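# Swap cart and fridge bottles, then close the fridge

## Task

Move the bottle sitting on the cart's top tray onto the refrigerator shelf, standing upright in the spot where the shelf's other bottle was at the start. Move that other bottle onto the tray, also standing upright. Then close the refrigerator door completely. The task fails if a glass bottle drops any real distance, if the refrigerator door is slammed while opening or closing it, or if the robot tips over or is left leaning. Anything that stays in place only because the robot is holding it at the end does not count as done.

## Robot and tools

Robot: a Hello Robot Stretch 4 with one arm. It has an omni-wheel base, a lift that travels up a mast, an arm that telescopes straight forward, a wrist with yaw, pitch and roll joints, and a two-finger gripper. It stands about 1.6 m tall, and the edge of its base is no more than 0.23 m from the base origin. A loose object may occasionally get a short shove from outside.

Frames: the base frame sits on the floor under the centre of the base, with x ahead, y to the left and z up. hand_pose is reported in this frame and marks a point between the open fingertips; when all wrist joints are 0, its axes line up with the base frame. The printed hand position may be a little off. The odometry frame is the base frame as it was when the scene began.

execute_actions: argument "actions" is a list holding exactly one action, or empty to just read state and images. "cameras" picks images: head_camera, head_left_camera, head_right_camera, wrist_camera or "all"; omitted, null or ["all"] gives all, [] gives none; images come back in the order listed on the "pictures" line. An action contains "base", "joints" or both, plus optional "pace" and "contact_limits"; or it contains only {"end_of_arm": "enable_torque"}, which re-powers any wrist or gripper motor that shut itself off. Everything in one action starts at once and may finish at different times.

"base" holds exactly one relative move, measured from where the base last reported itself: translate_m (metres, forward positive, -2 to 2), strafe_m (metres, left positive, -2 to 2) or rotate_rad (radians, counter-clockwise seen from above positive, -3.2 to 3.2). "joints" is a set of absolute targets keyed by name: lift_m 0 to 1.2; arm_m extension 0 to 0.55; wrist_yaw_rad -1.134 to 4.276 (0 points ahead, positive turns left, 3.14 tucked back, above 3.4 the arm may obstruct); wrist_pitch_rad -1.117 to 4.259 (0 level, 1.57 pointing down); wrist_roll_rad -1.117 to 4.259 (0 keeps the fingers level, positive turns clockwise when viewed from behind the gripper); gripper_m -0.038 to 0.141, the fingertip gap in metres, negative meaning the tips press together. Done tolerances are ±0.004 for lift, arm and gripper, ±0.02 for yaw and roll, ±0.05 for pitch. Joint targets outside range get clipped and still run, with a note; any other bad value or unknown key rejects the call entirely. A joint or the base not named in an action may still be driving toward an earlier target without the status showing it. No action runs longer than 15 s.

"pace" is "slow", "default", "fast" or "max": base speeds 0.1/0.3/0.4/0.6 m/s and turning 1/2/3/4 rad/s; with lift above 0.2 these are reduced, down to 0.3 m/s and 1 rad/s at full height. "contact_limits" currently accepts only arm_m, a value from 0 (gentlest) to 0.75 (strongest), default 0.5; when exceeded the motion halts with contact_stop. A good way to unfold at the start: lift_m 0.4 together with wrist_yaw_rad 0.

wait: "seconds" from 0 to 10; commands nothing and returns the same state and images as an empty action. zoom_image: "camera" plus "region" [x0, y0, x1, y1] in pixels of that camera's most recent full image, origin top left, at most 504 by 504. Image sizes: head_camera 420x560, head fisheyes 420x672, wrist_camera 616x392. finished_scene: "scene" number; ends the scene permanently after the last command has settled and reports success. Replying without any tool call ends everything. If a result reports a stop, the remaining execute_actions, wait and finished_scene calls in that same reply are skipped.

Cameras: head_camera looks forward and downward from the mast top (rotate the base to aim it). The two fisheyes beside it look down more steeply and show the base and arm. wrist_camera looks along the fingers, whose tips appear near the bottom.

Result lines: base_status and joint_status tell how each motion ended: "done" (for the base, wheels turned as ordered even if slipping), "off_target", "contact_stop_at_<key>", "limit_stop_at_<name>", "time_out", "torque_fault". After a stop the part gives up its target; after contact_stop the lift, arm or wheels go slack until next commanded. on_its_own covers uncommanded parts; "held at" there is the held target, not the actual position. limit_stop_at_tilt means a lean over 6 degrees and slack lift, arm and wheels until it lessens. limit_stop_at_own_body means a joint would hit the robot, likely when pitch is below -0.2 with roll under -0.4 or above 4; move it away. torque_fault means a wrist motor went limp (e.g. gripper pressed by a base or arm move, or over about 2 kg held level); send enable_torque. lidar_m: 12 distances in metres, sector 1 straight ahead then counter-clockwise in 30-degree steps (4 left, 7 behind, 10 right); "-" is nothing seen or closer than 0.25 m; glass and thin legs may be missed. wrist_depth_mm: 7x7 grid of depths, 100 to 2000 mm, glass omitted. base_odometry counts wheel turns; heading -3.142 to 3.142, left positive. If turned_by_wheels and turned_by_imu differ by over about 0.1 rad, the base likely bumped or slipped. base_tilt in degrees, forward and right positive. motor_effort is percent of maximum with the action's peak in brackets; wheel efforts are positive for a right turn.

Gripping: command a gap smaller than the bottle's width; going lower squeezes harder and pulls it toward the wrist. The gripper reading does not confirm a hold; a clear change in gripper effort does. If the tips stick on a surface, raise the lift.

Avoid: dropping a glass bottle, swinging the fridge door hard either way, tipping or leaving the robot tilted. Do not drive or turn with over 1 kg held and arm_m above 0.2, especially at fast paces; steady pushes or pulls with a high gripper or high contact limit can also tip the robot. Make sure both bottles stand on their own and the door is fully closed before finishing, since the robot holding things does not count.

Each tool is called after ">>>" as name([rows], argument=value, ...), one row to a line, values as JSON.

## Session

>>> execute_actions(actions=[])

Scene clock: 0.00 s.
base_odometry: x=+0.000 y=+0.000 heading=+0.000 (m, m, rad; odometry frame)
turned_by_wheels: +0.000 (rad since the last result)
turned_by_imu: +0.000 (rad since the last result)
base_tilt: forward=-0.2 right=+0.3 (deg)
lidar_m: 1.40 1.18 1.12 1.22 1.90 1.73 2.28 1.88 0.83 0.83 0.99 1.42
base_status: not commanded
joint_positions: lift_m=+0.237 arm_m=+0.003 wrist_yaw_rad=+3.155 wrist_pitch_rad=+0.014 wrist_roll_rad=-0.019 gripper_m=+0.057
joint_status: not commanded
motor_effort: lift_m=+21 arm_m=-1 wrist_yaw_rad=-1 wrist_pitch_rad=-8 wrist_roll_rad=-4 gripper_m=-6 wheel_0=+0 wheel_1=+0 wheel_2=+0 (%)
hand_pose: x=-0.1161 y=+0.0836 z=+0.4112 quat_wxyz=(-0.007, -0.007, -0.009, +1.000) (m; base frame)
wrist_depth_mm: - 142 248 - - - 1537 / - 115 141 - - - 1576 / - 117 140 - - - 1537 / 126 138 177 - - - 1576 / 209 - - - - - 1537 / 798 1808 211 1921 210 1921 1537 / 1025 1138 1160 148 1160 1160 1229
pictures: head_camera, head_left_camera, head_right_camera, wrist_camera
Images, in order (width x height): head_camera 420x560, head_left_camera 420x672, head_right_camera 420x672, wrist_camera 616x392.

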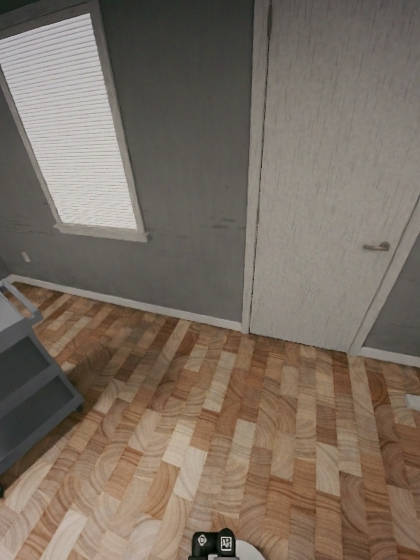

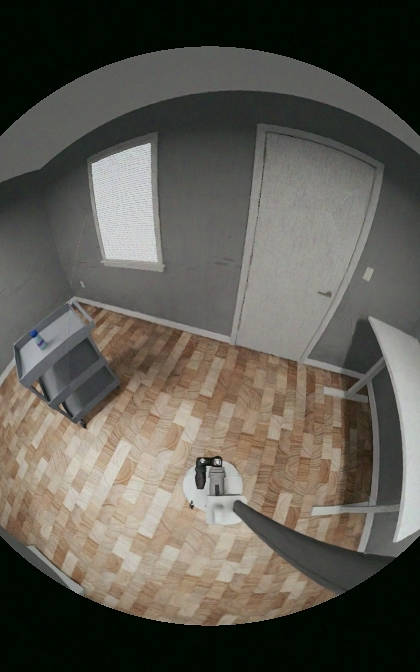

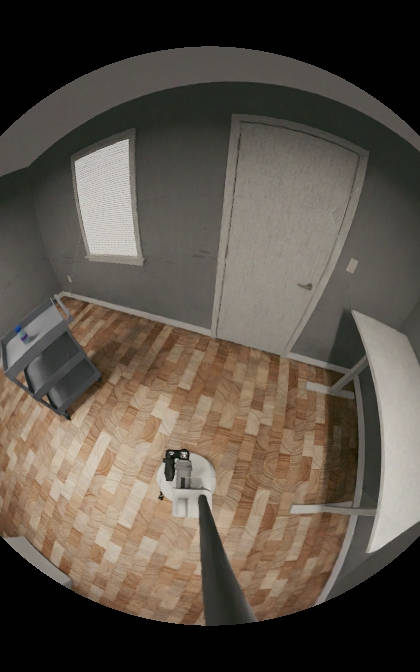

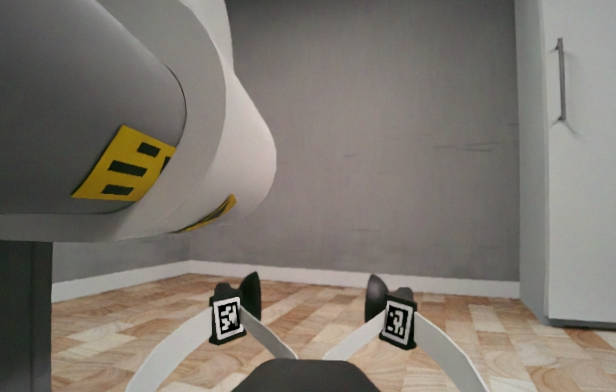

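>>> execute_actions([
  {"base":{"rotate_rad":2.85},"joints":{"lift_m":0.76,"wrist_yaw_rad":0,"gripper_m":0.1},"pace":"fast"},
], cameras=[])

>>> execute_actions([
  {"base":{"translate_m":0.7},"pace":"fast"},
], cameras=[])

>>> execute_actions([
  {"base":{"strafe_m":-0.63},"pace":"fast"},
])

Scene clock: 10.17 s.
base_odometry: x=+0.000 y=+0.000 heading=+2.850 (m, m, rad; odometry frame)
turned_by_wheels: +2.850 (rad since the last result)
turned_by_imu: +2.878 (rad since the last result)
base_tilt: forward=-0.2 right=+0.2 (deg)
lidar_m: 2.26 2.27 0.87 0.81 0.90 1.32 1.42 1.51 1.13 1.14 3.14 1.68
base_status: done
joint_positions: lift_m=+0.760 arm_m=+0.003 wrist_yaw_rad=+0.000 wrist_pitch_rad=+0.015 wrist_roll_rad=-0.019 gripper_m=+0.100
joint_status: all done
motor_effort: lift_m=+26(26) arm_m=-2(1) wrist_yaw_rad=+0(9) wrist_pitch_rad=-9(8) wrist_roll_rad=-1(1) gripper_m=-3(1) wheel_0=-1(7) wheel_1=+0(12) wheel_2=+0(11) (%)
hand_pose: x=+0.4620 y=-0.0873 z=+0.9336 quat_wxyz=(+1.000, -0.009, +0.007, +0.000) (m; base frame)
wrist_depth_mm: - - - - - 1499 1464 / - - - - - 1464 1464 / - - - - - 1464 1464 / - - - - - 1430 1430 / - - - - - 1397 1397 / - - 211 - 217 1430 1430 / - - - 147 - 1430 1397
pictures: none
No camera images: the call's "cameras" was empty. Leave "cameras" out to get every camera's image.

Scene clock: 13.30 s.
base_odometry: x=-0.671 y=+0.201 heading=+2.850 (m, m, rad; odometry frame)
turned_by_wheels: +0.000 (rad since the last result)
turned_by_imu: +0.001 (rad since the last result)
base_tilt: forward=-0.3 right=+0.4 (deg)
lidar_m: 1.56 1.64 1.67 1.61 0.95 1.24 2.11 1.52 1.36 3.11 1.33 1.08
base_status: done
joint_positions: lift_m=+0.760 arm_m=+0.003 wrist_yaw_rad=+0.000 wrist_pitch_rad=+0.015 wrist_roll_rad=-0.019 gripper_m=+0.100
joint_status: not commanded
motor_effort: lift_m=+26(26) arm_m=-1(1) wrist_yaw_rad=-1(1) wrist_pitch_rad=-7(8) wrist_roll_rad=-2(2) gripper_m=+1(1) wheel_0=-2(5) wheel_1=-1(6) wheel_2=+2(11) (%)
hand_pose: x=+0.4620 y=-0.0874 z=+0.9336 quat_wxyz=(+1.000, -0.009, +0.007, +0.000) (m; base frame)
wrist_depth_mm: 1464 1464 1430 1430 1430 1182 778 / 1464 1464 1430 1430 1397 1182 788 / 1464 1464 1430 1397 1397 1182 778 / 1430 1430 1397 1430 1366 1205 788 / 1430 1397 1397 1397 1366 1182 778 / 1430 1397 210 1397 217 1078 768 / 1397 1430 1397 147 1366 991 759
pictures: none
No camera images: the call's "cameras" was empty. Leave "cameras" out to get every camera's image.

Scene clock: 16.13 s.
base_odometry: x=-0.489 y=+0.805 heading=+2.850 (m, m, rad; odometry frame)
turned_by_wheels: +0.000 (rad since the last result)
turned_by_imu: +0.001 (rad since the last result)
base_tilt: forward=-0.2 right=+0.3 (deg)
lidar_m: 0.87 1.61 2.26 1.71 1.54 2.16 2.15 0.90 0.97 2.46 2.15 0.96
base_status: done
joint_positions: lift_m=+0.760 arm_m=+0.003 wrist_yaw_rad=+0.000 wrist_pitch_rad=+0.015 wrist_roll_rad=-0.019 gripper_m=+0.100
joint_status: not commanded
motor_effort: lift_m=+26(26) arm_m=-2(1) wrist_yaw_rad=+1(2) wrist_pitch_rad=-7(8) wrist_roll_rad=-3(3) gripper_m=+0(1) wheel_0=-2(10) wheel_1=+1(10) wheel_2=+1(0) (%)
hand_pose: x=+0.4620 y=-0.0874 z=+0.9336 quat_wxyz=(+1.000, -0.009, +0.007, +0.000) (m; base frame)
wrist_depth_mm: 1430 1464 1430 741 741 723 715 / 1430 1430 1397 732 732 723 707 / 1430 1430 1397 741 732 715 707 / 1464 1430 1366 723 723 707 707 / 1430 1397 1397 723 715 707 699 / 1430 1366 211 715 217 707 699 / 1397 1430 1366 146 707 699 699
pictures: head_camera, head_left_camera, head_right_camera, wrist_camera
Images, in order (width x height): head_camera 420x560, head_left_camera 420x672, head_right_camera 420x672, wrist_camera 616x392.

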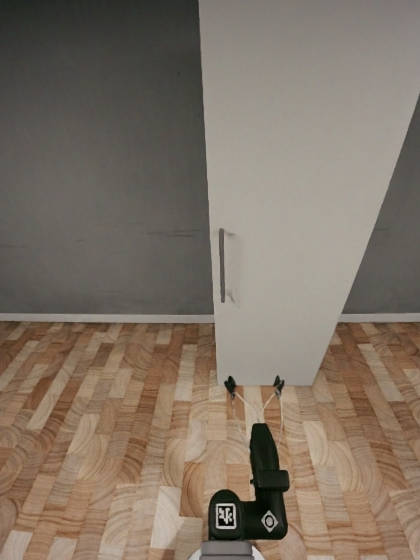

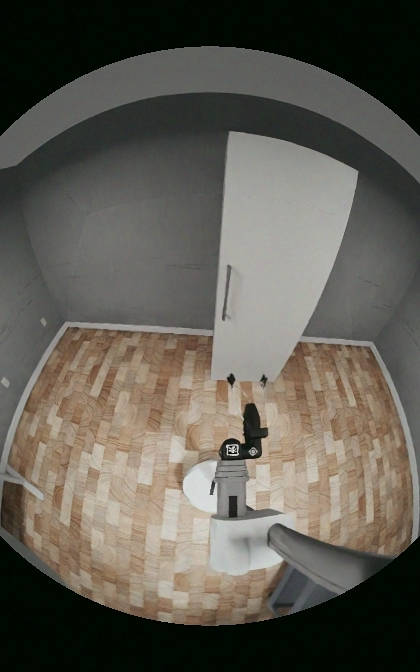

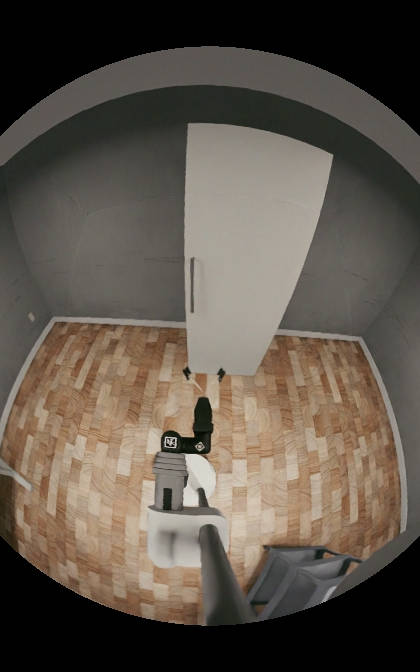

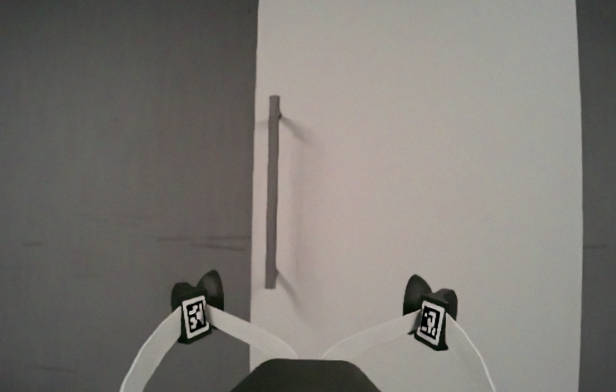

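>>> execute_actions([
  {"base":{"strafe_m":0.068},"joints":{"arm_m":0.35,"lift_m":0.8},"pace":"fast"},
], cameras=["wrist_camera","head_camera"])

Scene clock: 21.53 s.
base_odometry: x=-0.509 y=+0.740 heading=+2.850 (m, m, rad; odometry frame)
turned_by_wheels: +0.000 (rad since the last result)
turned_by_imu: +0.002 (rad since the last result)
base_tilt: forward=-0.2 right=+0.3 (deg)
lidar_m: 0.86 1.63 2.26 1.69 1.47 2.07 2.14 0.94 0.94 2.53 2.17 0.97
base_status: done
joint_positions: lift_m=+0.800 arm_m=+0.349 wrist_yaw_rad=+0.000 wrist_pitch_rad=+0.014 wrist_roll_rad=-0.019 gripper_m=+0.100
joint_status: all done
motor_effort: lift_m=+26(27) arm_m=+4(5) wrist_yaw_rad=-1(0) wrist_pitch_rad=-8(7) wrist_roll_rad=-3(3) gripper_m=+0(1) wheel_0=+1(10) wheel_1=+0(13) wheel_2=+1(2) (%)
hand_pose: x=+0.8087 y=-0.0874 z=+0.9736 quat_wxyz=(+1.000, -0.009, +0.007, +0.000) (m; base frame)
wrist_depth_mm: 1078 1078 1060 382 375 370 368 / 1078 1060 1042 379 375 370 366 / 1060 1060 1025 377 373 368 368 / 1078 1042 1025 375 373 366 366 / 1060 1042 1025 370 370 364 359 / 1042 1042 211 373 217 364 357 / 1042 1042 1008 146 364 362 357
pictures: head_camera, wrist_camera
Images, in order (width x height): head_camera 420x560, wrist_camera 616x392.

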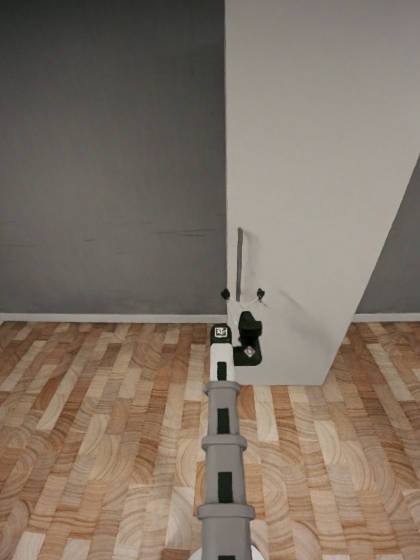

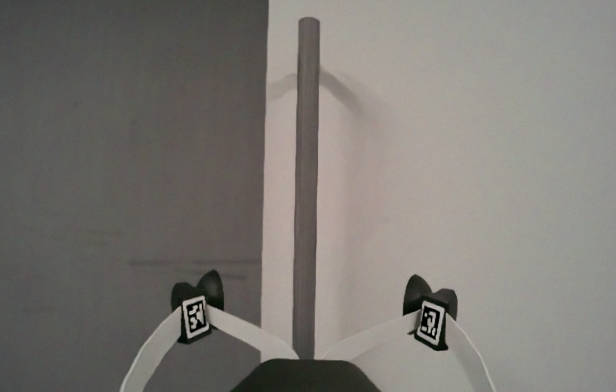

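>>> execute_actions([
  {"base":{"strafe_m":0.008},"joints":{"arm_m":0.455,"gripper_m":0.07}},
], cameras=["wrist_camera"])

>>> execute_actions([
  {"joints":{"gripper_m":-0.03}},
], cameras=["wrist_camera"])

Scene clock: 34.83 s.
base_odometry: x=-0.511 y=+0.732 heading=+2.850 (m, m, rad; odometry frame)
turned_by_wheels: +0.000 (rad since the last result)
turned_by_imu: +0.001 (rad since the last result)
base_tilt: forward=-0.2 right=+0.4 (deg)
lidar_m: 0.86 1.66 2.24 1.71 1.47 2.08 2.15 0.95 0.94 2.54 2.18 0.95
base_status: done
joint_positions: lift_m=+0.800 arm_m=+0.454 wrist_yaw_rad=+0.000 wrist_pitch_rad=+0.014 wrist_roll_rad=-0.019 gripper_m=+0.070
joint_status: all done
motor_effort: lift_m=+26(26) arm_m=+4(4) wrist_yaw_rad=-1(2) wrist_pitch_rad=-7(7) wrist_roll_rad=-2(3) gripper_m=-4(4) wheel_0=+0(6) wheel_1=-1(10) wheel_2=+1(0) (%)
hand_pose: x=+0.9137 y=-0.0874 z=+0.9736 quat_wxyz=(+1.000, -0.009, +0.007, +0.000) (m; base frame)
wrist_depth_mm: 946 946 946 273 271 266 264 / 960 946 946 271 270 266 264 / 946 946 917 270 268 265 262 / 960 931 917 270 266 263 259 / 931 931 917 267 265 262 260 / 931 917 211 266 209 260 258 / 931 946 904 145 260 258 257
pictures: wrist_camera
Images, in order (width x height): wrist_camera 616x392.

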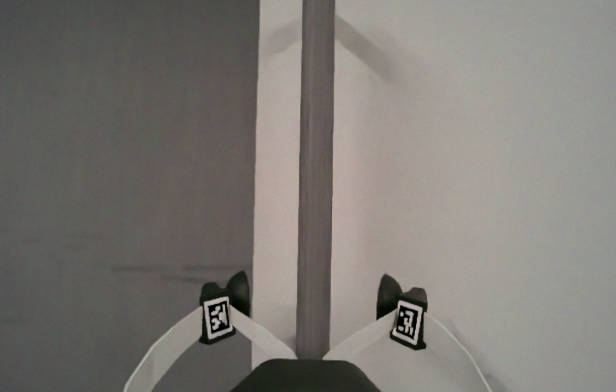

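Scene clock: 36.53 s.
base_odometry: x=-0.511 y=+0.732 heading=+2.850 (m, m, rad; odometry frame)
turned_by_wheels: +0.000 (rad since the last result)
turned_by_imu: +0.001 (rad since the last result)
base_tilt: forward=-0.2 right=+0.3 (deg)
lidar_m: 0.86 1.64 2.23 1.70 1.46 2.12 2.14 0.96 0.95 2.55 2.14 0.96
base_status: not commanded
joint_positions: lift_m=+0.800 arm_m=+0.455 wrist_yaw_rad=+0.004 wrist_pitch_rad=+0.014 wrist_roll_rad=-0.019 gripper_m=-0.029
joint_status: all done
on_its_own: wrist_yaw_rad is at rest, and its effort (-14) is outside its rest range (-13 to +13)
motor_effort: lift_m=+26(26) arm_m=-1(4) wrist_yaw_rad=-14(13) wrist_pitch_rad=-7(9) wrist_roll_rad=-1(3) gripper_m=-26(27) wheel_0=-2(2) wheel_1=-1(1) wheel_2=+4(4) (%)
hand_pose: x=+0.9148 y=-0.0862 z=+0.9736 quat_wxyz=(+1.000, -0.009, +0.007, +0.002) (m; base frame)
wrist_depth_mm: 976 960 946 270 268 265 260 / 960 946 946 268 267 263 259 / 960 946 917 266 266 262 258 / 946 946 931 265 264 259 258 / 946 917 917 264 263 260 256 / 931 931 267 201 259 257 255 / 946 917 904 200 258 203 253
pictures: wrist_camera
Images, in order (width x height): wrist_camera 616x392.

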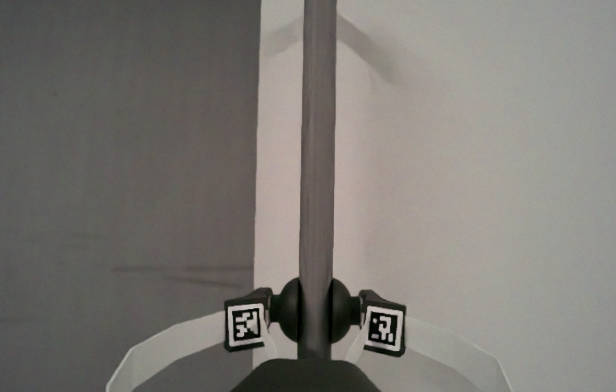

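>>> execute_actions([
  {"base":{"strafe_m":-0.02},"joints":{"arm_m":0.37},"pace":"slow","contact_limits":{"arm_m":0.6}},
], cameras=["wrist_camera","head_camera"])

Scene clock: 42.03 s.
base_odometry: x=-0.506 y=+0.751 heading=+2.850 (m, m, rad; odometry frame)
turned_by_wheels: +0.000 (rad since the last result)
turned_by_imu: +0.002 (rad since the last result)
base_tilt: forward=-0.2 right=+0.3 (deg)
lidar_m: 0.87 1.61 2.25 1.72 1.47 2.09 2.16 0.94 0.93 2.53 2.15 0.94
base_status: done
joint_positions: lift_m=+0.800 arm_m=+0.371 wrist_yaw_rad=+0.000 wrist_pitch_rad=+0.015 wrist_roll_rad=-0.019 gripper_m=-0.030
joint_status: all done
motor_effort: lift_m=+26(26) arm_m=-5(10) wrist_yaw_rad=+0(44) wrist_pitch_rad=-8(8) wrist_roll_rad=-4(1) gripper_m=-16(28) wheel_0=+0(10) wheel_1=-1(4) wheel_2=+1(15) (%)
contact_limits: arm_m 0.6
hand_pose: x=+0.8301 y=-0.0874 z=+0.9736 quat_wxyz=(+1.000, -0.009, +0.007, +0.000) (m; base frame)
wrist_depth_mm: 1060 1025 1025 359 357 349 345 / 1042 1042 1025 353 353 347 343 / 1042 1008 1008 353 349 345 342 / 1025 1025 1008 353 347 343 342 / 1025 1008 991 353 347 342 342 / 1025 1008 1008 201 345 342 338 / 1025 1008 991 145 342 338 338
pictures: head_camera, wrist_camera
Images, in order (width x height): head_camera 420x560, wrist_camera 616x392.

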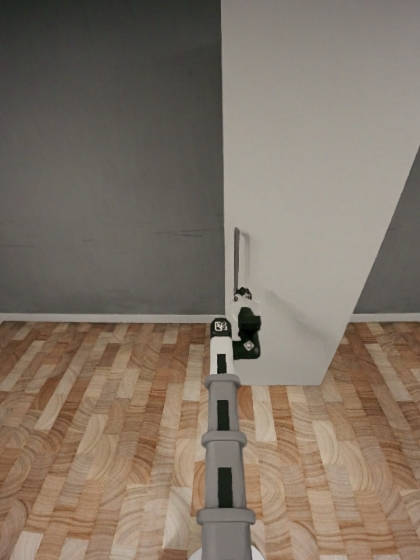

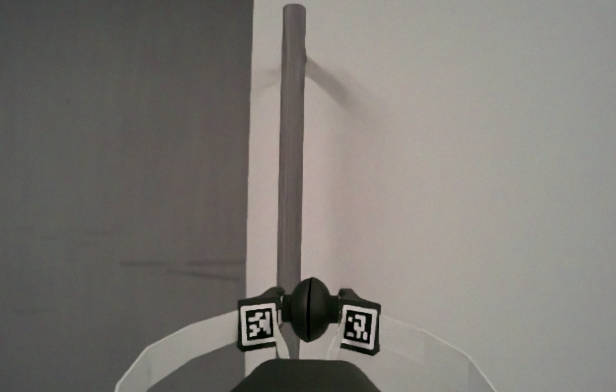

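>>> execute_actions([
  {"base":{"strafe_m":0.022},"joints":{"gripper_m":0.07}},
], cameras=[])

>>> execute_actions([
  {"joints":{"arm_m":0.487},"contact_limits":{"arm_m":0.2}},
], cameras=["wrist_camera"])

>>> execute_actions([
  {"joints":{"gripper_m":-0.038}},
], cameras=["wrist_camera"])

Scene clock: 46.90 s.
base_odometry: x=-0.512 y=+0.730 heading=+2.850 (m, m, rad; odometry frame)
turned_by_wheels: +0.000 (rad since the last result)
turned_by_imu: +0.001 (rad since the last result)
base_tilt: forward=-0.3 right=+0.4 (deg)
lidar_m: 0.87 1.64 2.23 1.71 1.47 2.10 2.15 0.97 0.94 2.54 2.17 0.96
base_status: done
joint_positions: lift_m=+0.800 arm_m=+0.371 wrist_yaw_rad=+0.000 wrist_pitch_rad=+0.015 wrist_roll_rad=-0.019 gripper_m=+0.070
joint_status: all done
motor_effort: lift_m=+26(26) arm_m=-4(5) wrist_yaw_rad=+0(0) wrist_pitch_rad=-6(7) wrist_roll_rad=-3(3) gripper_m=-1(16) wheel_0=+0(9) wheel_1=+0(9) wheel_2=+1(1) (%)
hand_pose: x=+0.8301 y=-0.0874 z=+0.9736 quat_wxyz=(+1.000, -0.009, +0.007, +0.000) (m; base frame)
wrist_depth_mm: 1042 1042 1025 362 355 351 347 / 1060 1025 1042 357 353 349 345 / 1060 1025 1025 353 353 349 343 / 1042 1025 1008 353 349 345 342 / 1025 1008 1008 351 349 345 338 / 1025 1025 212 349 209 342 340 / 1008 1008 991 145 342 340 336
pictures: none
No camera images: the call's "cameras" was empty. Leave "cameras" out to get every camera's image.

Scene clock: 48.27 s.
base_odometry: x=-0.512 y=+0.730 heading=+2.850 (m, m, rad; odometry frame)
turned_by_wheels: +0.000 (rad since the last result)
turned_by_imu: +0.000 (rad since the last result)
base_tilt: forward=-0.3 right=+0.3 (deg)
lidar_m: 0.85 1.62 2.19 1.68 1.45 2.10 2.15 0.96 0.94 2.56 2.15 0.96
base_status: not commanded
joint_positions: lift_m=+0.800 arm_m=+0.485 wrist_yaw_rad=-0.013 wrist_pitch_rad=+0.014 wrist_roll_rad=-0.019 gripper_m=+0.070
joint_status: all done
on_its_own: wrist_yaw_rad is at rest, and its effort (+36) is outside its rest range (-13 to +13)
motor_effort: lift_m=+26(26) arm_m=+10(8) wrist_yaw_rad=+36(36) wrist_pitch_rad=-9(6) wrist_roll_rad=-1(3) gripper_m=+3(4) wheel_0=+1(1) wheel_1=+2(1) wheel_2=-6(6) (%)
contact_limits: arm_m 0.2
hand_pose: x=+0.9434 y=-0.0910 z=+0.9736 quat_wxyz=(+1.000, -0.009, +0.007, -0.006) (m; base frame)
wrist_depth_mm: 917 904 891 243 243 240 238 / 917 891 878 242 242 239 237 / 917 904 904 241 240 238 236 / 904 904 891 239 238 237 236 / 904 891 891 237 237 236 234 / 904 878 211 237 213 234 233 / 878 891 878 147 236 233 232
pictures: wrist_camera
Images, in order (width x height): wrist_camera 616x392.

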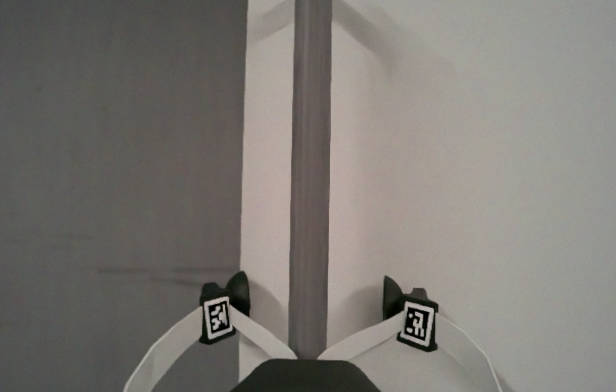

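Scene clock: 50.03 s.
base_odometry: x=-0.512 y=+0.730 heading=+2.850 (m, m, rad; odometry frame)
turned_by_wheels: +0.000 (rad since the last result)
turned_by_imu: +0.001 (rad since the last result)
base_tilt: forward=-0.3 right=+0.2 (deg)
lidar_m: 0.86 1.63 2.24 1.68 1.48 2.10 2.15 0.98 0.96 2.55 2.15 0.97
base_status: not commanded
joint_positions: lift_m=+0.800 arm_m=+0.486 wrist_yaw_rad=+0.000 wrist_pitch_rad=+0.015 wrist_roll_rad=-0.019 gripper_m=-0.037
joint_status: all done
motor_effort: lift_m=+26(26) arm_m=+4(11) wrist_yaw_rad=+1(36) wrist_pitch_rad=-7(8) wrist_roll_rad=-5(3) gripper_m=-16(23) wheel_0=+0(10) wheel_1=+1(5) wheel_2=+1(6) (%)
hand_pose: x=+0.9456 y=-0.0874 z=+0.9736 quat_wxyz=(+1.000, -0.009, +0.007, +0.000) (m; base frame)
wrist_depth_mm: 931 917 904 240 237 235 233 / 917 917 904 239 237 234 230 / 917 917 917 236 236 232 230 / 904 904 891 236 235 232 229 / 917 891 878 235 234 230 229 / 917 891 866 182 230 229 227 / 904 878 878 164 229 227 226
pictures: wrist_camera
Images, in order (width x height): wrist_camera 616x392.

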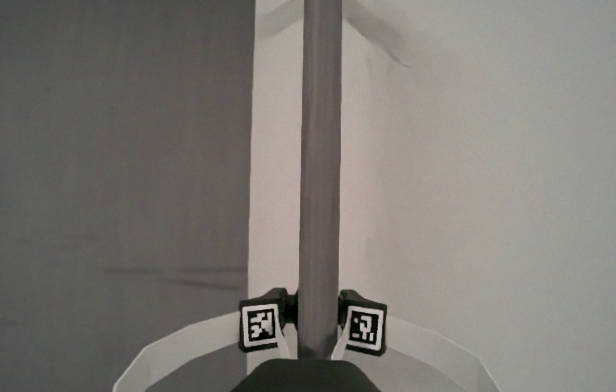

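>>> execute_actions([
  {"joints":{"arm_m":0.43},"pace":"slow","contact_limits":{"arm_m":0.6}},
], cameras=["wrist_camera"])

Scene clock: 53.57 s.
base_odometry: x=-0.512 y=+0.730 heading=+2.850 (m, m, rad; odometry frame)
turned_by_wheels: +0.000 (rad since the last result)
turned_by_imu: +0.000 (rad since the last result)
base_tilt: forward=-0.3 right=+0.3 (deg)
lidar_m: 0.81 1.65 2.25 1.71 1.45 2.08 2.14 0.94 0.96 2.53 2.14 0.92
base_status: not commanded
joint_positions: lift_m=+0.800 arm_m=+0.431 wrist_yaw_rad=-0.004 wrist_pitch_rad=+0.014 wrist_roll_rad=-0.019 gripper_m=-0.037
joint_status: all done
motor_effort: lift_m=+26(26) arm_m=-5(12) wrist_yaw_rad=+12(34) wrist_pitch_rad=-8(8) wrist_roll_rad=-2(1) gripper_m=-20(28) wheel_0=-4(5) wheel_1=+0(2) wheel_2=+0(10) (%)
contact_limits: arm_m 0.6
hand_pose: x=+0.8898 y=-0.0886 z=+0.9736 quat_wxyz=(+1.000, -0.009, +0.007, -0.002) (m; base frame)
wrist_depth_mm: 976 976 960 236 241 244 248 / 976 976 976 236 239 244 246 / 976 976 960 235 239 242 244 / 960 960 946 234 238 240 244 / 960 946 946 232 236 240 243 / 960 946 931 181 236 238 241 / 946 946 230 168 234 237 240
pictures: wrist_camera
Images, in order (width x height): wrist_camera 616x392.

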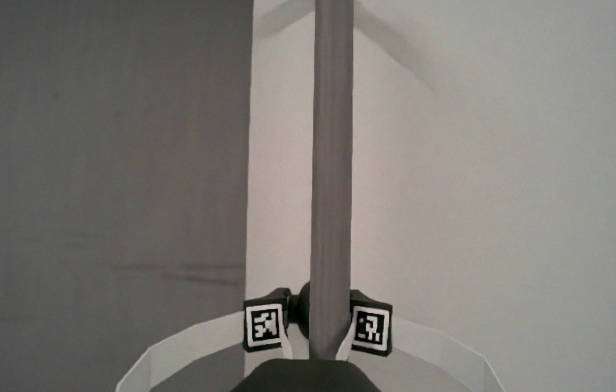

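Opened. Continue along the arc.

>>> execute_actions([
  {"base":{"strafe_m":-0.07},"joints":{"arm_m":0.305},"pace":"slow"},
], cameras=["wrist_camera"])

>>> execute_actions([
  {"base":{"strafe_m":-0.065},"joints":{"arm_m":0.225},"pace":"slow"},
], cameras=["wrist_camera","head_camera"])

Scene clock: 61.07 s.
base_odometry: x=-0.492 y=+0.797 heading=+2.851 (m, m, rad; odometry frame)
turned_by_wheels: +0.001 (rad since the last result)
turned_by_imu: +0.003 (rad since the last result)
base_tilt: forward=-0.3 right=+0.3 (deg)
lidar_m: 0.67 1.62 2.29 1.71 1.50 2.15 2.15 0.91 0.98 2.49 2.16 0.83
base_status: done
joint_positions: lift_m=+0.800 arm_m=+0.306 wrist_yaw_rad=+0.004 wrist_pitch_rad=+0.015 wrist_roll_rad=-0.019 gripper_m=-0.037
joint_status: all done
motor_effort: lift_m=+26(26) arm_m=-4(8) wrist_yaw_rad=-10(47) wrist_pitch_rad=-9(7) wrist_roll_rad=-2(3) gripper_m=-18(21) wheel_0=+7(18) wheel_1=+3(5) wheel_2=+3(9) (%)
hand_pose: x=+0.7654 y=-0.0862 z=+0.9736 quat_wxyz=(+1.000, -0.009, +0.007, +0.002) (m; base frame)
wrist_depth_mm: 1138 1118 225 229 253 272 293 / 1160 1098 224 228 252 271 290 / 1118 1098 223 227 251 270 290 / 1118 1078 220 226 249 270 287 / 1118 1098 220 224 248 267 286 / 1078 1098 213 181 245 266 285 / 1078 1078 215 163 241 264 285
pictures: wrist_camera
Images, in order (width x height): wrist_camera 616x392.

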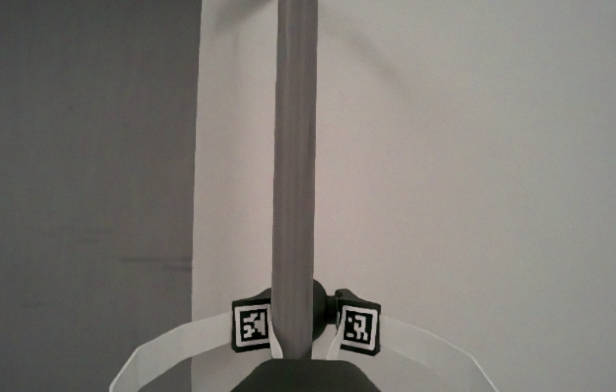

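Scene clock: 63.13 s.
base_odometry: x=-0.473 y=+0.859 heading=+2.853 (m, m, rad; odometry frame)
turned_by_wheels: +0.002 (rad since the last result)
turned_by_imu: +0.004 (rad since the last result)
base_tilt: forward=-0.3 right=+0.3 (deg)
lidar_m: 0.61 1.62 2.32 1.72 1.61 2.23 2.15 0.85 1.05 2.42 2.14 0.78
base_status: done
joint_positions: lift_m=+0.800 arm_m=+0.225 wrist_yaw_rad=+0.013 wrist_pitch_rad=+0.015 wrist_roll_rad=-0.019 gripper_m=-0.038
joint_status: all done
on_its_own: wrist_yaw_rad is at rest, and its effort (-37) is outside its rest range (-13 to +13)
motor_effort: lift_m=+26(26) arm_m=-2(4) wrist_yaw_rad=-37(48) wrist_pitch_rad=-9(8) wrist_roll_rad=-1(4) gripper_m=-17(20) wheel_0=+15(15) wheel_1=+6(7) wheel_2=+6(7) (%)
hand_pose: x=+0.6858 y=-0.0837 z=+0.9736 quat_wxyz=(+1.000, -0.009, +0.007, +0.007) (m; base frame)
wrist_depth_mm: 1229 1205 217 242 272 309 349 / 1229 1205 216 242 271 307 347 / 1229 1205 216 240 268 304 343 / 1205 1205 215 240 267 303 340 / 1205 1182 213 239 267 301 338 / 1205 1182 179 192 265 301 338 / 1182 154 210 163 213 300 338
pictures: head_camera, wrist_camera
Images, in order (width x height): head_camera 420x560, wrist_camera 616x392.

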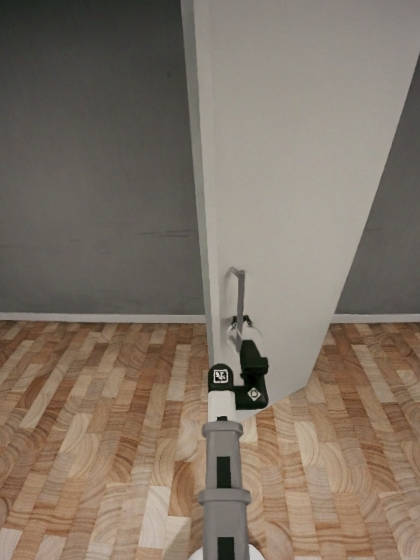

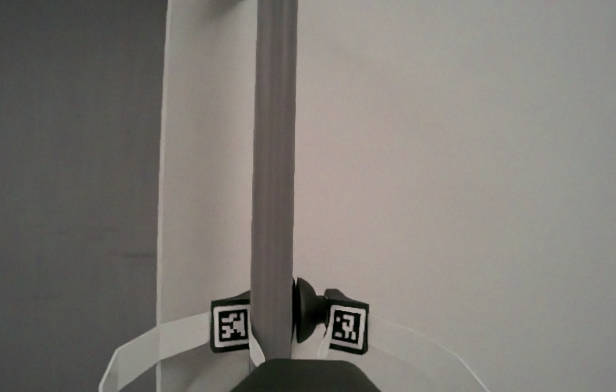

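>>> execute_actions([
  {"base":{"strafe_m":-0.04},"joints":{"arm_m":0.14},"pace":"slow"},
], cameras=["wrist_camera","head_camera"])

Scene clock: 67.80 s.
base_odometry: x=-0.462 y=+0.898 heading=+2.853 (m, m, rad; odometry frame)
turned_by_wheels: +0.000 (rad since the last result)
turned_by_imu: +0.002 (rad since the last result)
base_tilt: forward=-0.2 right=+0.4 (deg)
lidar_m: 0.54 1.62 2.30 1.69 1.65 2.20 1.28 0.82 1.04 2.37 2.15 0.70
base_status: done
joint_positions: lift_m=+0.800 arm_m=+0.141 wrist_yaw_rad=+0.000 wrist_pitch_rad=+0.015 wrist_roll_rad=-0.019 gripper_m=-0.037
joint_status: all done
motor_effort: lift_m=+26(26) arm_m=-4(5) wrist_yaw_rad=+2(47) wrist_pitch_rad=-7(9) wrist_roll_rad=-2(2) gripper_m=-20(20) wheel_0=-1(18) wheel_1=+0(1) wheel_2=+0(8) (%)
hand_pose: x=+0.6001 y=-0.0875 z=+0.9736 quat_wxyz=(+1.000, -0.009, +0.007, +0.000) (m; base frame)
wrist_depth_mm: 1308 1281 211 179 298 375 492 / 1308 1281 211 231 294 370 484 / 1308 1281 211 229 294 368 480 / 1281 1255 211 229 293 366 477 / 1255 1255 211 228 293 366 473 / 1281 1255 197 182 283 364 469 / 1281 723 204 167 274 364 473
pictures: head_camera, wrist_camera
Images, in order (width x height): head_camera 420x560, wrist_camera 616x392.

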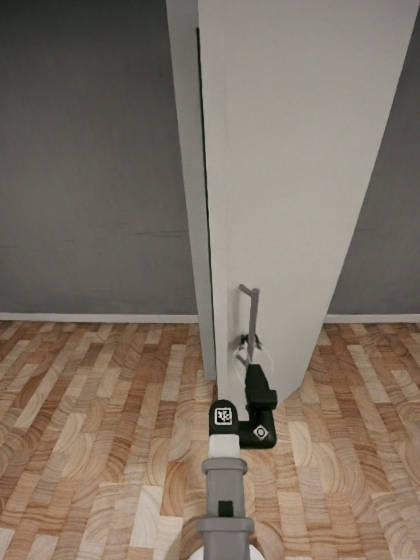

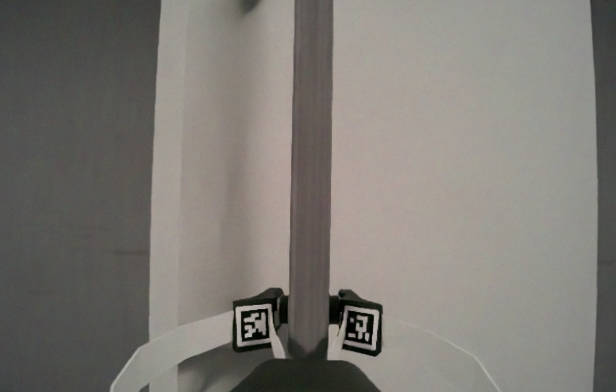

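>>> execute_actions([
  {"joints":{"gripper_m":0.045,"arm_m":0.125}},
], cameras=["wrist_camera"])

>>> execute_actions([
  {"joints":{"arm_m":0.0}},
], cameras=["wrist_camera","head_camera"])

Scene clock: 71.60 s.
base_odometry: x=-0.462 y=+0.898 heading=+2.853 (m, m, rad; odometry frame)
turned_by_wheels: +0.000 (rad since the last result)
turned_by_imu: +0.001 (rad since the last result)
base_tilt: forward=-0.3 right=+0.3 (deg)
lidar_m: 0.53 1.63 2.31 1.73 1.65 2.21 1.25 0.83 1.04 2.37 2.13 0.73
base_status: not commanded
joint_positions: lift_m=+0.800 arm_m=+0.126 wrist_yaw_rad=+0.001 wrist_pitch_rad=+0.015 wrist_roll_rad=-0.019 gripper_m=+0.045
joint_status: all done
motor_effort: lift_m=+26(26) arm_m=-4(5) wrist_yaw_rad=-2(17) wrist_pitch_rad=-8(6) wrist_roll_rad=-3(3) gripper_m=-3(23) wheel_0=+1(2) wheel_1=+0(0) wheel_2=+0(3) (%)
hand_pose: x=+0.5851 y=-0.0871 z=+0.9736 quat_wxyz=(+1.000, -0.009, +0.007, +0.001) (m; base frame)
wrist_depth_mm: 1308 1308 245 265 334 415 530 / 1308 1308 244 264 334 413 517 / 1281 1308 243 281 332 410 517 / 1336 1281 242 279 329 404 512 / 1308 1308 242 279 329 404 508 / 1281 1255 197 277 208 404 512 / 1308 1281 238 152 315 404 508
pictures: wrist_camera
Images, in order (width x height): wrist_camera 616x392.

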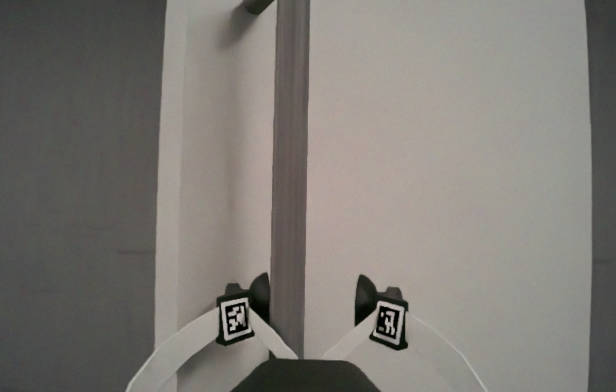

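Scene clock: 73.00 s.
base_odometry: x=-0.462 y=+0.898 heading=+2.853 (m, m, rad; odometry frame)
turned_by_wheels: +0.000 (rad since the last result)
turned_by_imu: +0.000 (rad since the last result)
base_tilt: forward=-0.2 right=+0.3 (deg)
lidar_m: 0.52 1.62 2.32 1.72 1.64 2.21 1.25 0.83 1.05 2.36 2.13 0.71
base_status: not commanded
joint_positions: lift_m=+0.800 arm_m=+0.003 wrist_yaw_rad=+0.000 wrist_pitch_rad=+0.015 wrist_roll_rad=-0.019 gripper_m=+0.045
joint_status: all done
joint sent to its limit — the command would take arm_m past its lower limit, so that joint was sent only as far as its limit.
motor_effort: lift_m=+26(26) arm_m=-4(5) wrist_yaw_rad=+0(2) wrist_pitch_rad=-7(9) wrist_roll_rad=-3(3) gripper_m=-3(3) wheel_0=+0(0) wheel_1=+0(0) wheel_2=+0(1) (%)
hand_pose: x=+0.4625 y=-0.0874 z=+0.9736 quat_wxyz=(+1.000, -0.009, +0.007, +0.000) (m; base frame)
wrist_depth_mm: 1464 1464 387 387 473 591 1336 / 1430 1430 379 387 466 585 1336 / 1430 1430 373 387 469 580 1308 / 1397 1464 366 375 466 574 1336 / 1397 1430 364 373 462 580 1308 / 1430 1430 197 373 208 569 1308 / 1397 1397 349 152 445 580 1308
pictures: head_camera, wrist_camera
Images, in order (width x height): head_camera 420x560, wrist_camera 616x392.

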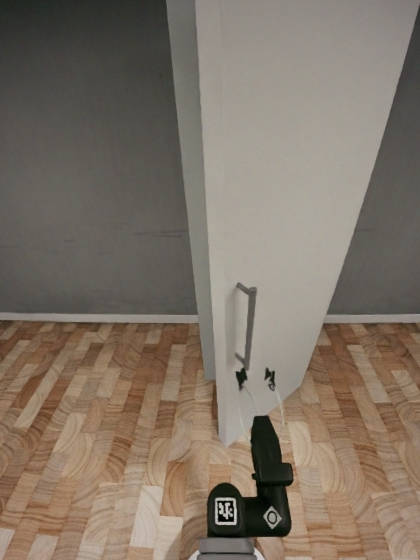

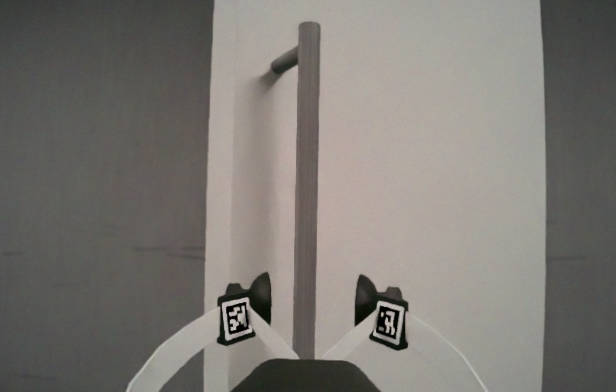

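>>> execute_actions([
  {"base":{"strafe_m":0.11},"joints":{"wrist_yaw_rad":3.14,"lift_m":0.5},"pace":"fast"},
], cameras=[])

>>> execute_actions([
  {"joints":{"arm_m":0.55},"pace":"fast"},
], cameras=["head_camera"])

>>> execute_actions([
  {"base":{"strafe_m":-0.3},"pace":"slow"},
], cameras=["head_camera","head_right_camera"])

Scene clock: 80.03 s.
base_odometry: x=-0.493 y=+0.792 heading=+2.853 (m, m, rad; odometry frame)
turned_by_wheels: +0.000 (rad since the last result)
turned_by_imu: +0.001 (rad since the last result)
base_tilt: forward=-0.3 right=+0.2 (deg)
lidar_m: 0.58 1.67 2.31 1.71 1.50 2.14 2.15 0.90 0.96 2.48 2.14 0.55
base_status: done
joint_positions: lift_m=+0.500 arm_m=+0.003 wrist_yaw_rad=+3.140 wrist_pitch_rad=+0.015 wrist_roll_rad=-0.019 gripper_m=+0.045
joint_status: all done
motor_effort: lift_m=+15(24) arm_m=-4(4) wrist_yaw_rad=+0(8) wrist_pitch_rad=-7(7) wrist_roll_rad=-3(3) gripper_m=+0(4) wheel_0=+0(13) wheel_1=-1(8) wheel_2=+1(5) (%)
hand_pose: x=-0.1143 y=+0.0880 z=+0.6745 quat_wxyz=(+0.001, -0.007, -0.009, +1.000) (m; base frame)
wrist_depth_mm: - 143 267 - - - - / - 119 145 - - - - / - 118 149 - - - - / 115 140 190 - - - - / 213 1430 - - - - - / 591 - 196 - 208 - - / 1281 1430 1708 152 1756 1808 1921
pictures: none
No camera images: the call's "cameras" was empty. Leave "cameras" out to get every camera's image.

Scene clock: 82.23 s.
base_odometry: x=-0.493 y=+0.792 heading=+2.853 (m, m, rad; odometry frame)
turned_by_wheels: +0.000 (rad since the last result)
turned_by_imu: +0.001 (rad since the last result)
base_tilt: forward=-0.2 right=+0.3 (deg)
lidar_m: 0.57 1.64 2.27 1.70 1.54 2.16 2.14 0.90 1.00 2.47 2.16 0.56
base_status: not commanded
joint_positions: lift_m=+0.500 arm_m=+0.549 wrist_yaw_rad=+3.140 wrist_pitch_rad=+0.015 wrist_roll_rad=-0.019 gripper_m=+0.045
joint_status: all done
motor_effort: lift_m=+15(15) arm_m=+4(6) wrist_yaw_rad=+1(1) wrist_pitch_rad=-7(8) wrist_roll_rad=+0(3) gripper_m=-5(7) wheel_0=+0(0) wheel_1=-1(1) wheel_2=+1(1) (%)
hand_pose: x=+0.4319 y=+0.0880 z=+0.6744 quat_wxyz=(+0.001, -0.007, -0.009, +1.000) (m; base frame)
wrist_depth_mm: - - - - - - - / - 116 - - - - - / 105 116 271 - - - - / 114 172 267 - - - - / - 1863 - - - - - / - 1983 196 - 207 - - / 1576 1366 715 152 1708 1863 1921
pictures: head_camera
Images, in order (width x height): head_camera 420x560.

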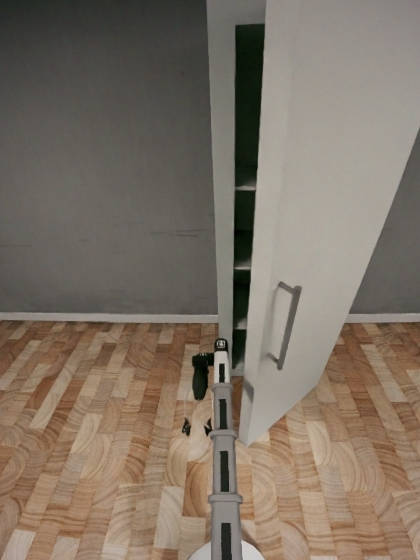

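Scene clock: 86.37 s.
base_odometry: x=-0.408 y=+1.080 heading=+2.853 (m, m, rad; odometry frame)
turned_by_wheels: +0.000 (rad since the last result)
turned_by_imu: +0.003 (rad since the last result)
base_tilt: forward=-0.3 right=+0.3 (deg)
lidar_m: 0.99 1.03 2.28 1.82 1.82 2.24 0.94 0.73 2.25 2.16 2.14 0.38
base_status: done
joint_positions: lift_m=+0.500 arm_m=+0.549 wrist_yaw_rad=+3.140 wrist_pitch_rad=+0.015 wrist_roll_rad=-0.019 gripper_m=+0.045
joint_status: not commanded
motor_effort: lift_m=+15(15) arm_m=+4(4) wrist_yaw_rad=+0(1) wrist_pitch_rad=-7(9) wrist_roll_rad=-5(1) gripper_m=-6(5) wheel_0=-1(31) wheel_1=-2(6) wheel_2=+0(12) (%)
hand_pose: x=+0.4319 y=+0.0879 z=+0.6744 quat_wxyz=(+0.001, -0.007, -0.009, +1.000) (m; base frame)
wrist_depth_mm: - - - - - - - / - 115 - - - - - / 105 116 268 - - - - / 114 171 268 - - - - / - - 1618 - - - - / - - 196 - 208 - - / 1808 1430 715 152 1708 1863 1921
pictures: head_camera, head_right_camera
Images, in order (width x height): head_camera 420x560, head_right_camera 420x672.

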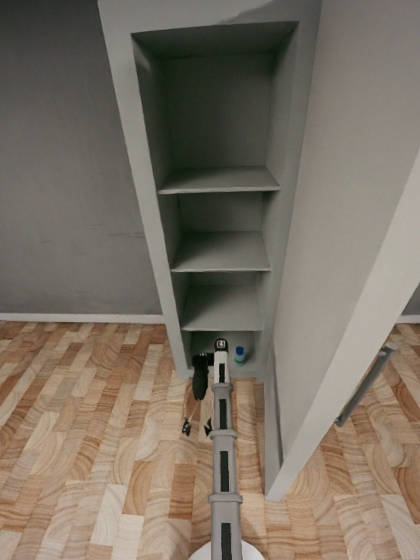

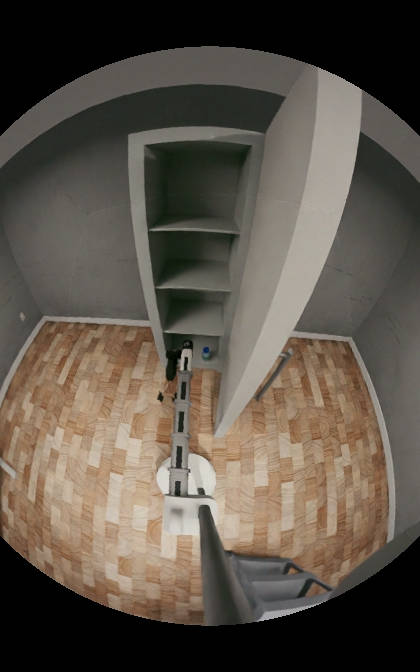

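>>> execute_actions([
  {"base":{"rotate_rad":-0.04},"joints":{"arm_m":0.42,"wrist_yaw_rad":0,"wrist_pitch_rad":0.5,"lift_m":0.14,"gripper_m":0.13},"pace":"fast"},
], cameras=["head_camera","wrist_camera"])

Scene clock: 92.73 s.
base_odometry: x=-0.408 y=+1.080 heading=+2.813 (m, m, rad; odometry frame)
turned_by_wheels: -0.040 (rad since the last result)
turned_by_imu: -0.039 (rad since the last result)
base_tilt: forward=-0.3 right=+0.3 (deg)
lidar_m: 0.71 1.03 2.21 1.92 1.82 2.23 0.99 0.75 2.27 2.17 2.23 0.37
base_status: done
joint_positions: lift_m=+0.140 arm_m=+0.421 wrist_yaw_rad=+0.000 wrist_pitch_rad=+0.502 wrist_roll_rad=-0.019 gripper_m=+0.130
joint_status: all done
motor_effort: lift_m=+16(16) arm_m=-4(4) wrist_yaw_rad=-1(9) wrist_pitch_rad=-6(7) wrist_roll_rad=-2(4) gripper_m=-1(2) wheel_0=+2(1) wheel_1=+1(3) wheel_2=+0(6) (%)
hand_pose: x=+0.8445 y=-0.0873 z=+0.1798 quat_wxyz=(+0.969, -0.009, +0.248, +0.003) (m; base frame)
wrist_depth_mm: 504 707 715 723 539 310 230 / 492 732 759 741 539 324 225 / 500 647 683 410 539 345 220 / 455 473 477 424 445 366 213 / 421 418 415 413 410 332 205 / 466 439 433 459 427 227 197 / 394 392 397 144 397 230 191
pictures: head_camera, wrist_camera
Images, in order (width x height): head_camera 420x560, wrist_camera 616x392.

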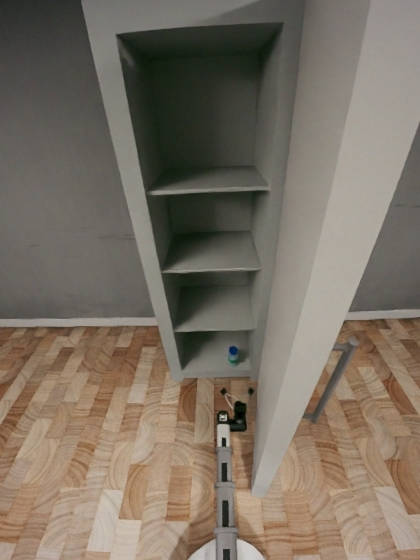

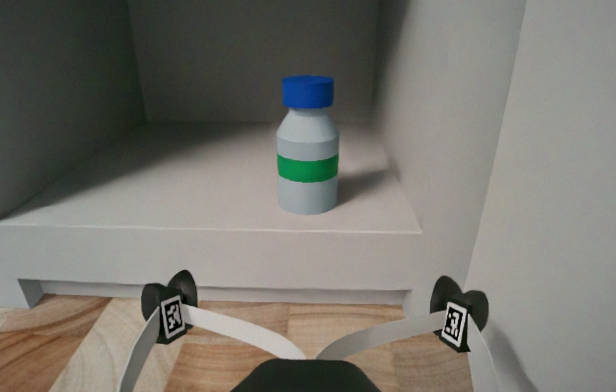

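>>> execute_actions(actions=[], cameras=["head_camera"])

Scene clock: 95.53 s.
base_odometry: x=-0.408 y=+1.080 heading=+2.813 (m, m, rad; odometry frame)
turned_by_wheels: +0.000 (rad since the last result)
turned_by_imu: +0.001 (rad since the last result)
base_tilt: forward=-0.2 right=+0.4 (deg)
lidar_m: 0.96 1.04 2.21 1.90 1.84 2.24 1.01 0.72 2.27 2.18 2.19 0.35
base_status: done
joint_positions: lift_m=+0.140 arm_m=+0.421 wrist_yaw_rad=+0.000 wrist_pitch_rad=+0.502 wrist_roll_rad=-0.019 gripper_m=+0.130
joint_status: all done
motor_effort: lift_m=+16(16) arm_m=-4(4) wrist_yaw_rad=+0(9) wrist_pitch_rad=-7(7) wrist_roll_rad=-4(4) gripper_m=+0(2) wheel_0=+2(1) wheel_1=+1(3) wheel_2=+0(6) (%)
hand_pose: x=+0.8445 y=-0.0873 z=+0.1798 quat_wxyz=(+0.969, -0.009, +0.248, +0.003) (m; base frame)
wrist_depth_mm: 508 715 723 715 539 310 230 / 496 732 768 741 544 325 225 / 504 647 683 410 535 345 220 / 455 473 473 424 449 364 213 / 421 418 418 410 410 334 204 / 466 436 433 459 430 227 196 / 397 392 399 145 397 231 191
pictures: head_camera
Images, in order (width x height): head_camera 420x560.

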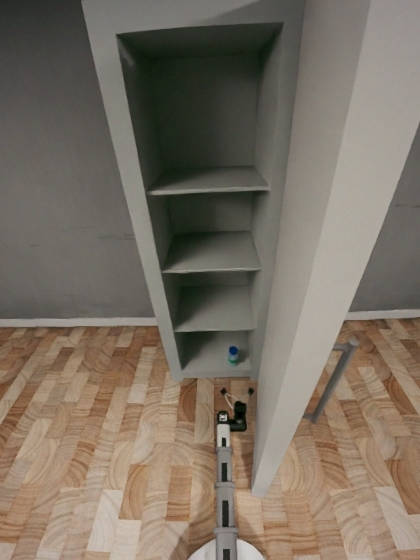

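>>> execute_actions([
  {"base":{"strafe_m":0.2},"joints":{"lift_m":0.128,"gripper_m":0.115,"arm_m":0.4},"pace":"fast"},
], cameras=[])

>>> execute_actions([
  {"base":{"rotate_rad":-0.172}},
], cameras=[])

>>> execute_actions([
  {"base":{"translate_m":0.17}},
], cameras=["head_camera","wrist_camera"])

Scene clock: 104.27 s.
base_odometry: x=-0.473 y=+0.890 heading=+2.813 (m, m, rad; odometry frame)
turned_by_wheels: +0.000 (rad since the last result)
turned_by_imu: +0.001 (rad since the last result)
base_tilt: forward=-0.3 right=+0.3 (deg)
lidar_m: 0.97 1.61 2.20 1.95 1.63 2.21 2.17 0.83 1.01 2.38 0.51 0.45
base_status: done
joint_positions: lift_m=+0.128 arm_m=+0.401 wrist_yaw_rad=+0.000 wrist_pitch_rad=+0.502 wrist_roll_rad=-0.019 gripper_m=+0.115
joint_status: all done
motor_effort: lift_m=+16(15) arm_m=-4(6) wrist_yaw_rad=-1(0) wrist_pitch_rad=-6(6) wrist_roll_rad=-3(2) gripper_m=+0(1) wheel_0=+0(7) wheel_1=-2(8) wheel_2=-1(0) (%)
hand_pose: x=+0.8245 y=-0.0874 z=+0.1678 quat_wxyz=(+0.969, -0.009, +0.248, +0.002) (m; base frame)
wrist_depth_mm: 842 342 627 732 732 699 480 / 917 359 634 788 778 564 484 / 946 382 569 640 647 421 473 / 732 415 445 449 449 430 436 / 559 449 439 433 430 430 430 / 449 439 216 459 442 436 455 / 382 375 382 145 382 373 382
pictures: none
No camera images: the call's "cameras" was empty. Leave "cameras" out to get every camera's image.

Scene clock: 105.13 s.
base_odometry: x=-0.473 y=+0.890 heading=+2.641 (m, m, rad; odometry frame)
turned_by_wheels: -0.172 (rad since the last result)
turned_by_imu: -0.173 (rad since the last result)
base_tilt: forward=-0.1 right=+0.3 (deg)
lidar_m: 0.98 0.97 1.92 2.32 1.63 1.90 2.17 0.90 0.86 2.38 2.42 0.46
base_status: done
joint_positions: lift_m=+0.128 arm_m=+0.401 wrist_yaw_rad=+0.000 wrist_pitch_rad=+0.502 wrist_roll_rad=-0.019 gripper_m=+0.115
joint_status: not commanded
motor_effort: lift_m=+16(16) arm_m=-4(4) wrist_yaw_rad=+1(1) wrist_pitch_rad=-6(6) wrist_roll_rad=-3(3) gripper_m=+1(1) wheel_0=+1(6) wheel_1=+0(6) wheel_2=-1(4) (%)
hand_pose: x=+0.8245 y=-0.0875 z=+0.1678 quat_wxyz=(+0.969, -0.009, +0.248, +0.002) (m; base frame)
wrist_depth_mm: 525 715 741 778 517 379 285 / 500 750 788 445 525 399 278 / 492 647 647 459 544 407 278 / 433 445 445 452 466 404 276 / 421 433 455 473 508 402 276 / 442 439 217 459 442 338 278 / 379 373 382 145 382 368 274
pictures: none
No camera images: the call's "cameras" was empty. Leave "cameras" out to get every camera's image.

Scene clock: 107.07 s.
base_odometry: x=-0.622 y=+0.972 heading=+2.641 (m, m, rad; odometry frame)
turned_by_wheels: +0.000 (rad since the last result)
turned_by_imu: +0.001 (rad since the last result)
base_tilt: forward=-0.3 right=+0.3 (deg)
lidar_m: 0.81 0.81 1.70 2.35 1.73 1.93 2.33 0.97 1.02 2.37 0.34 0.34
base_status: done
joint_positions: lift_m=+0.128 arm_m=+0.401 wrist_yaw_rad=+0.000 wrist_pitch_rad=+0.502 wrist_roll_rad=-0.019 gripper_m=+0.115
joint_status: not commanded
motor_effort: lift_m=+16(16) arm_m=-4(4) wrist_yaw_rad=+1(1) wrist_pitch_rad=-6(7) wrist_roll_rad=-4(1) gripper_m=-2(0) wheel_0=-1(3) wheel_1=+1(5) wheel_2=+1(10) (%)
hand_pose: x=+0.8245 y=-0.0874 z=+0.1678 quat_wxyz=(+0.969, -0.009, +0.248, +0.002) (m; base frame)
wrist_depth_mm: 549 574 591 609 439 272 221 / 554 603 627 627 445 277 236 / 539 627 640 283 462 283 254 / 442 445 445 290 421 287 276 / 338 340 343 314 343 304 296 / 273 272 216 293 293 310 283 / 273 277 300 145 357 349 281
pictures: head_camera, wrist_camera
Images, in order (width x height): head_camera 420x560, wrist_camera 616x392.

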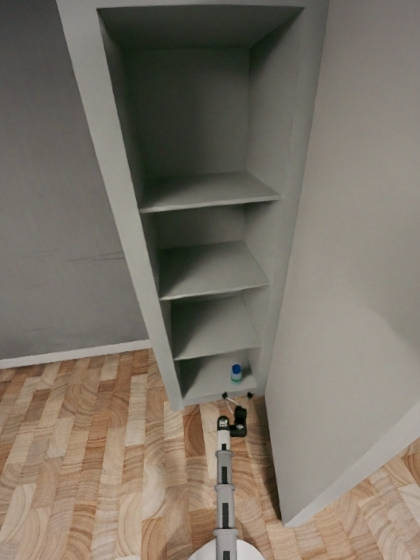

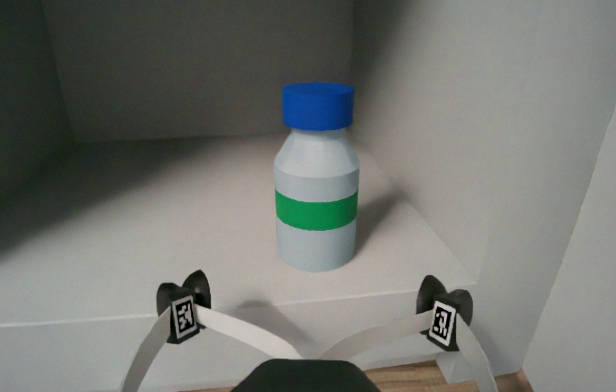

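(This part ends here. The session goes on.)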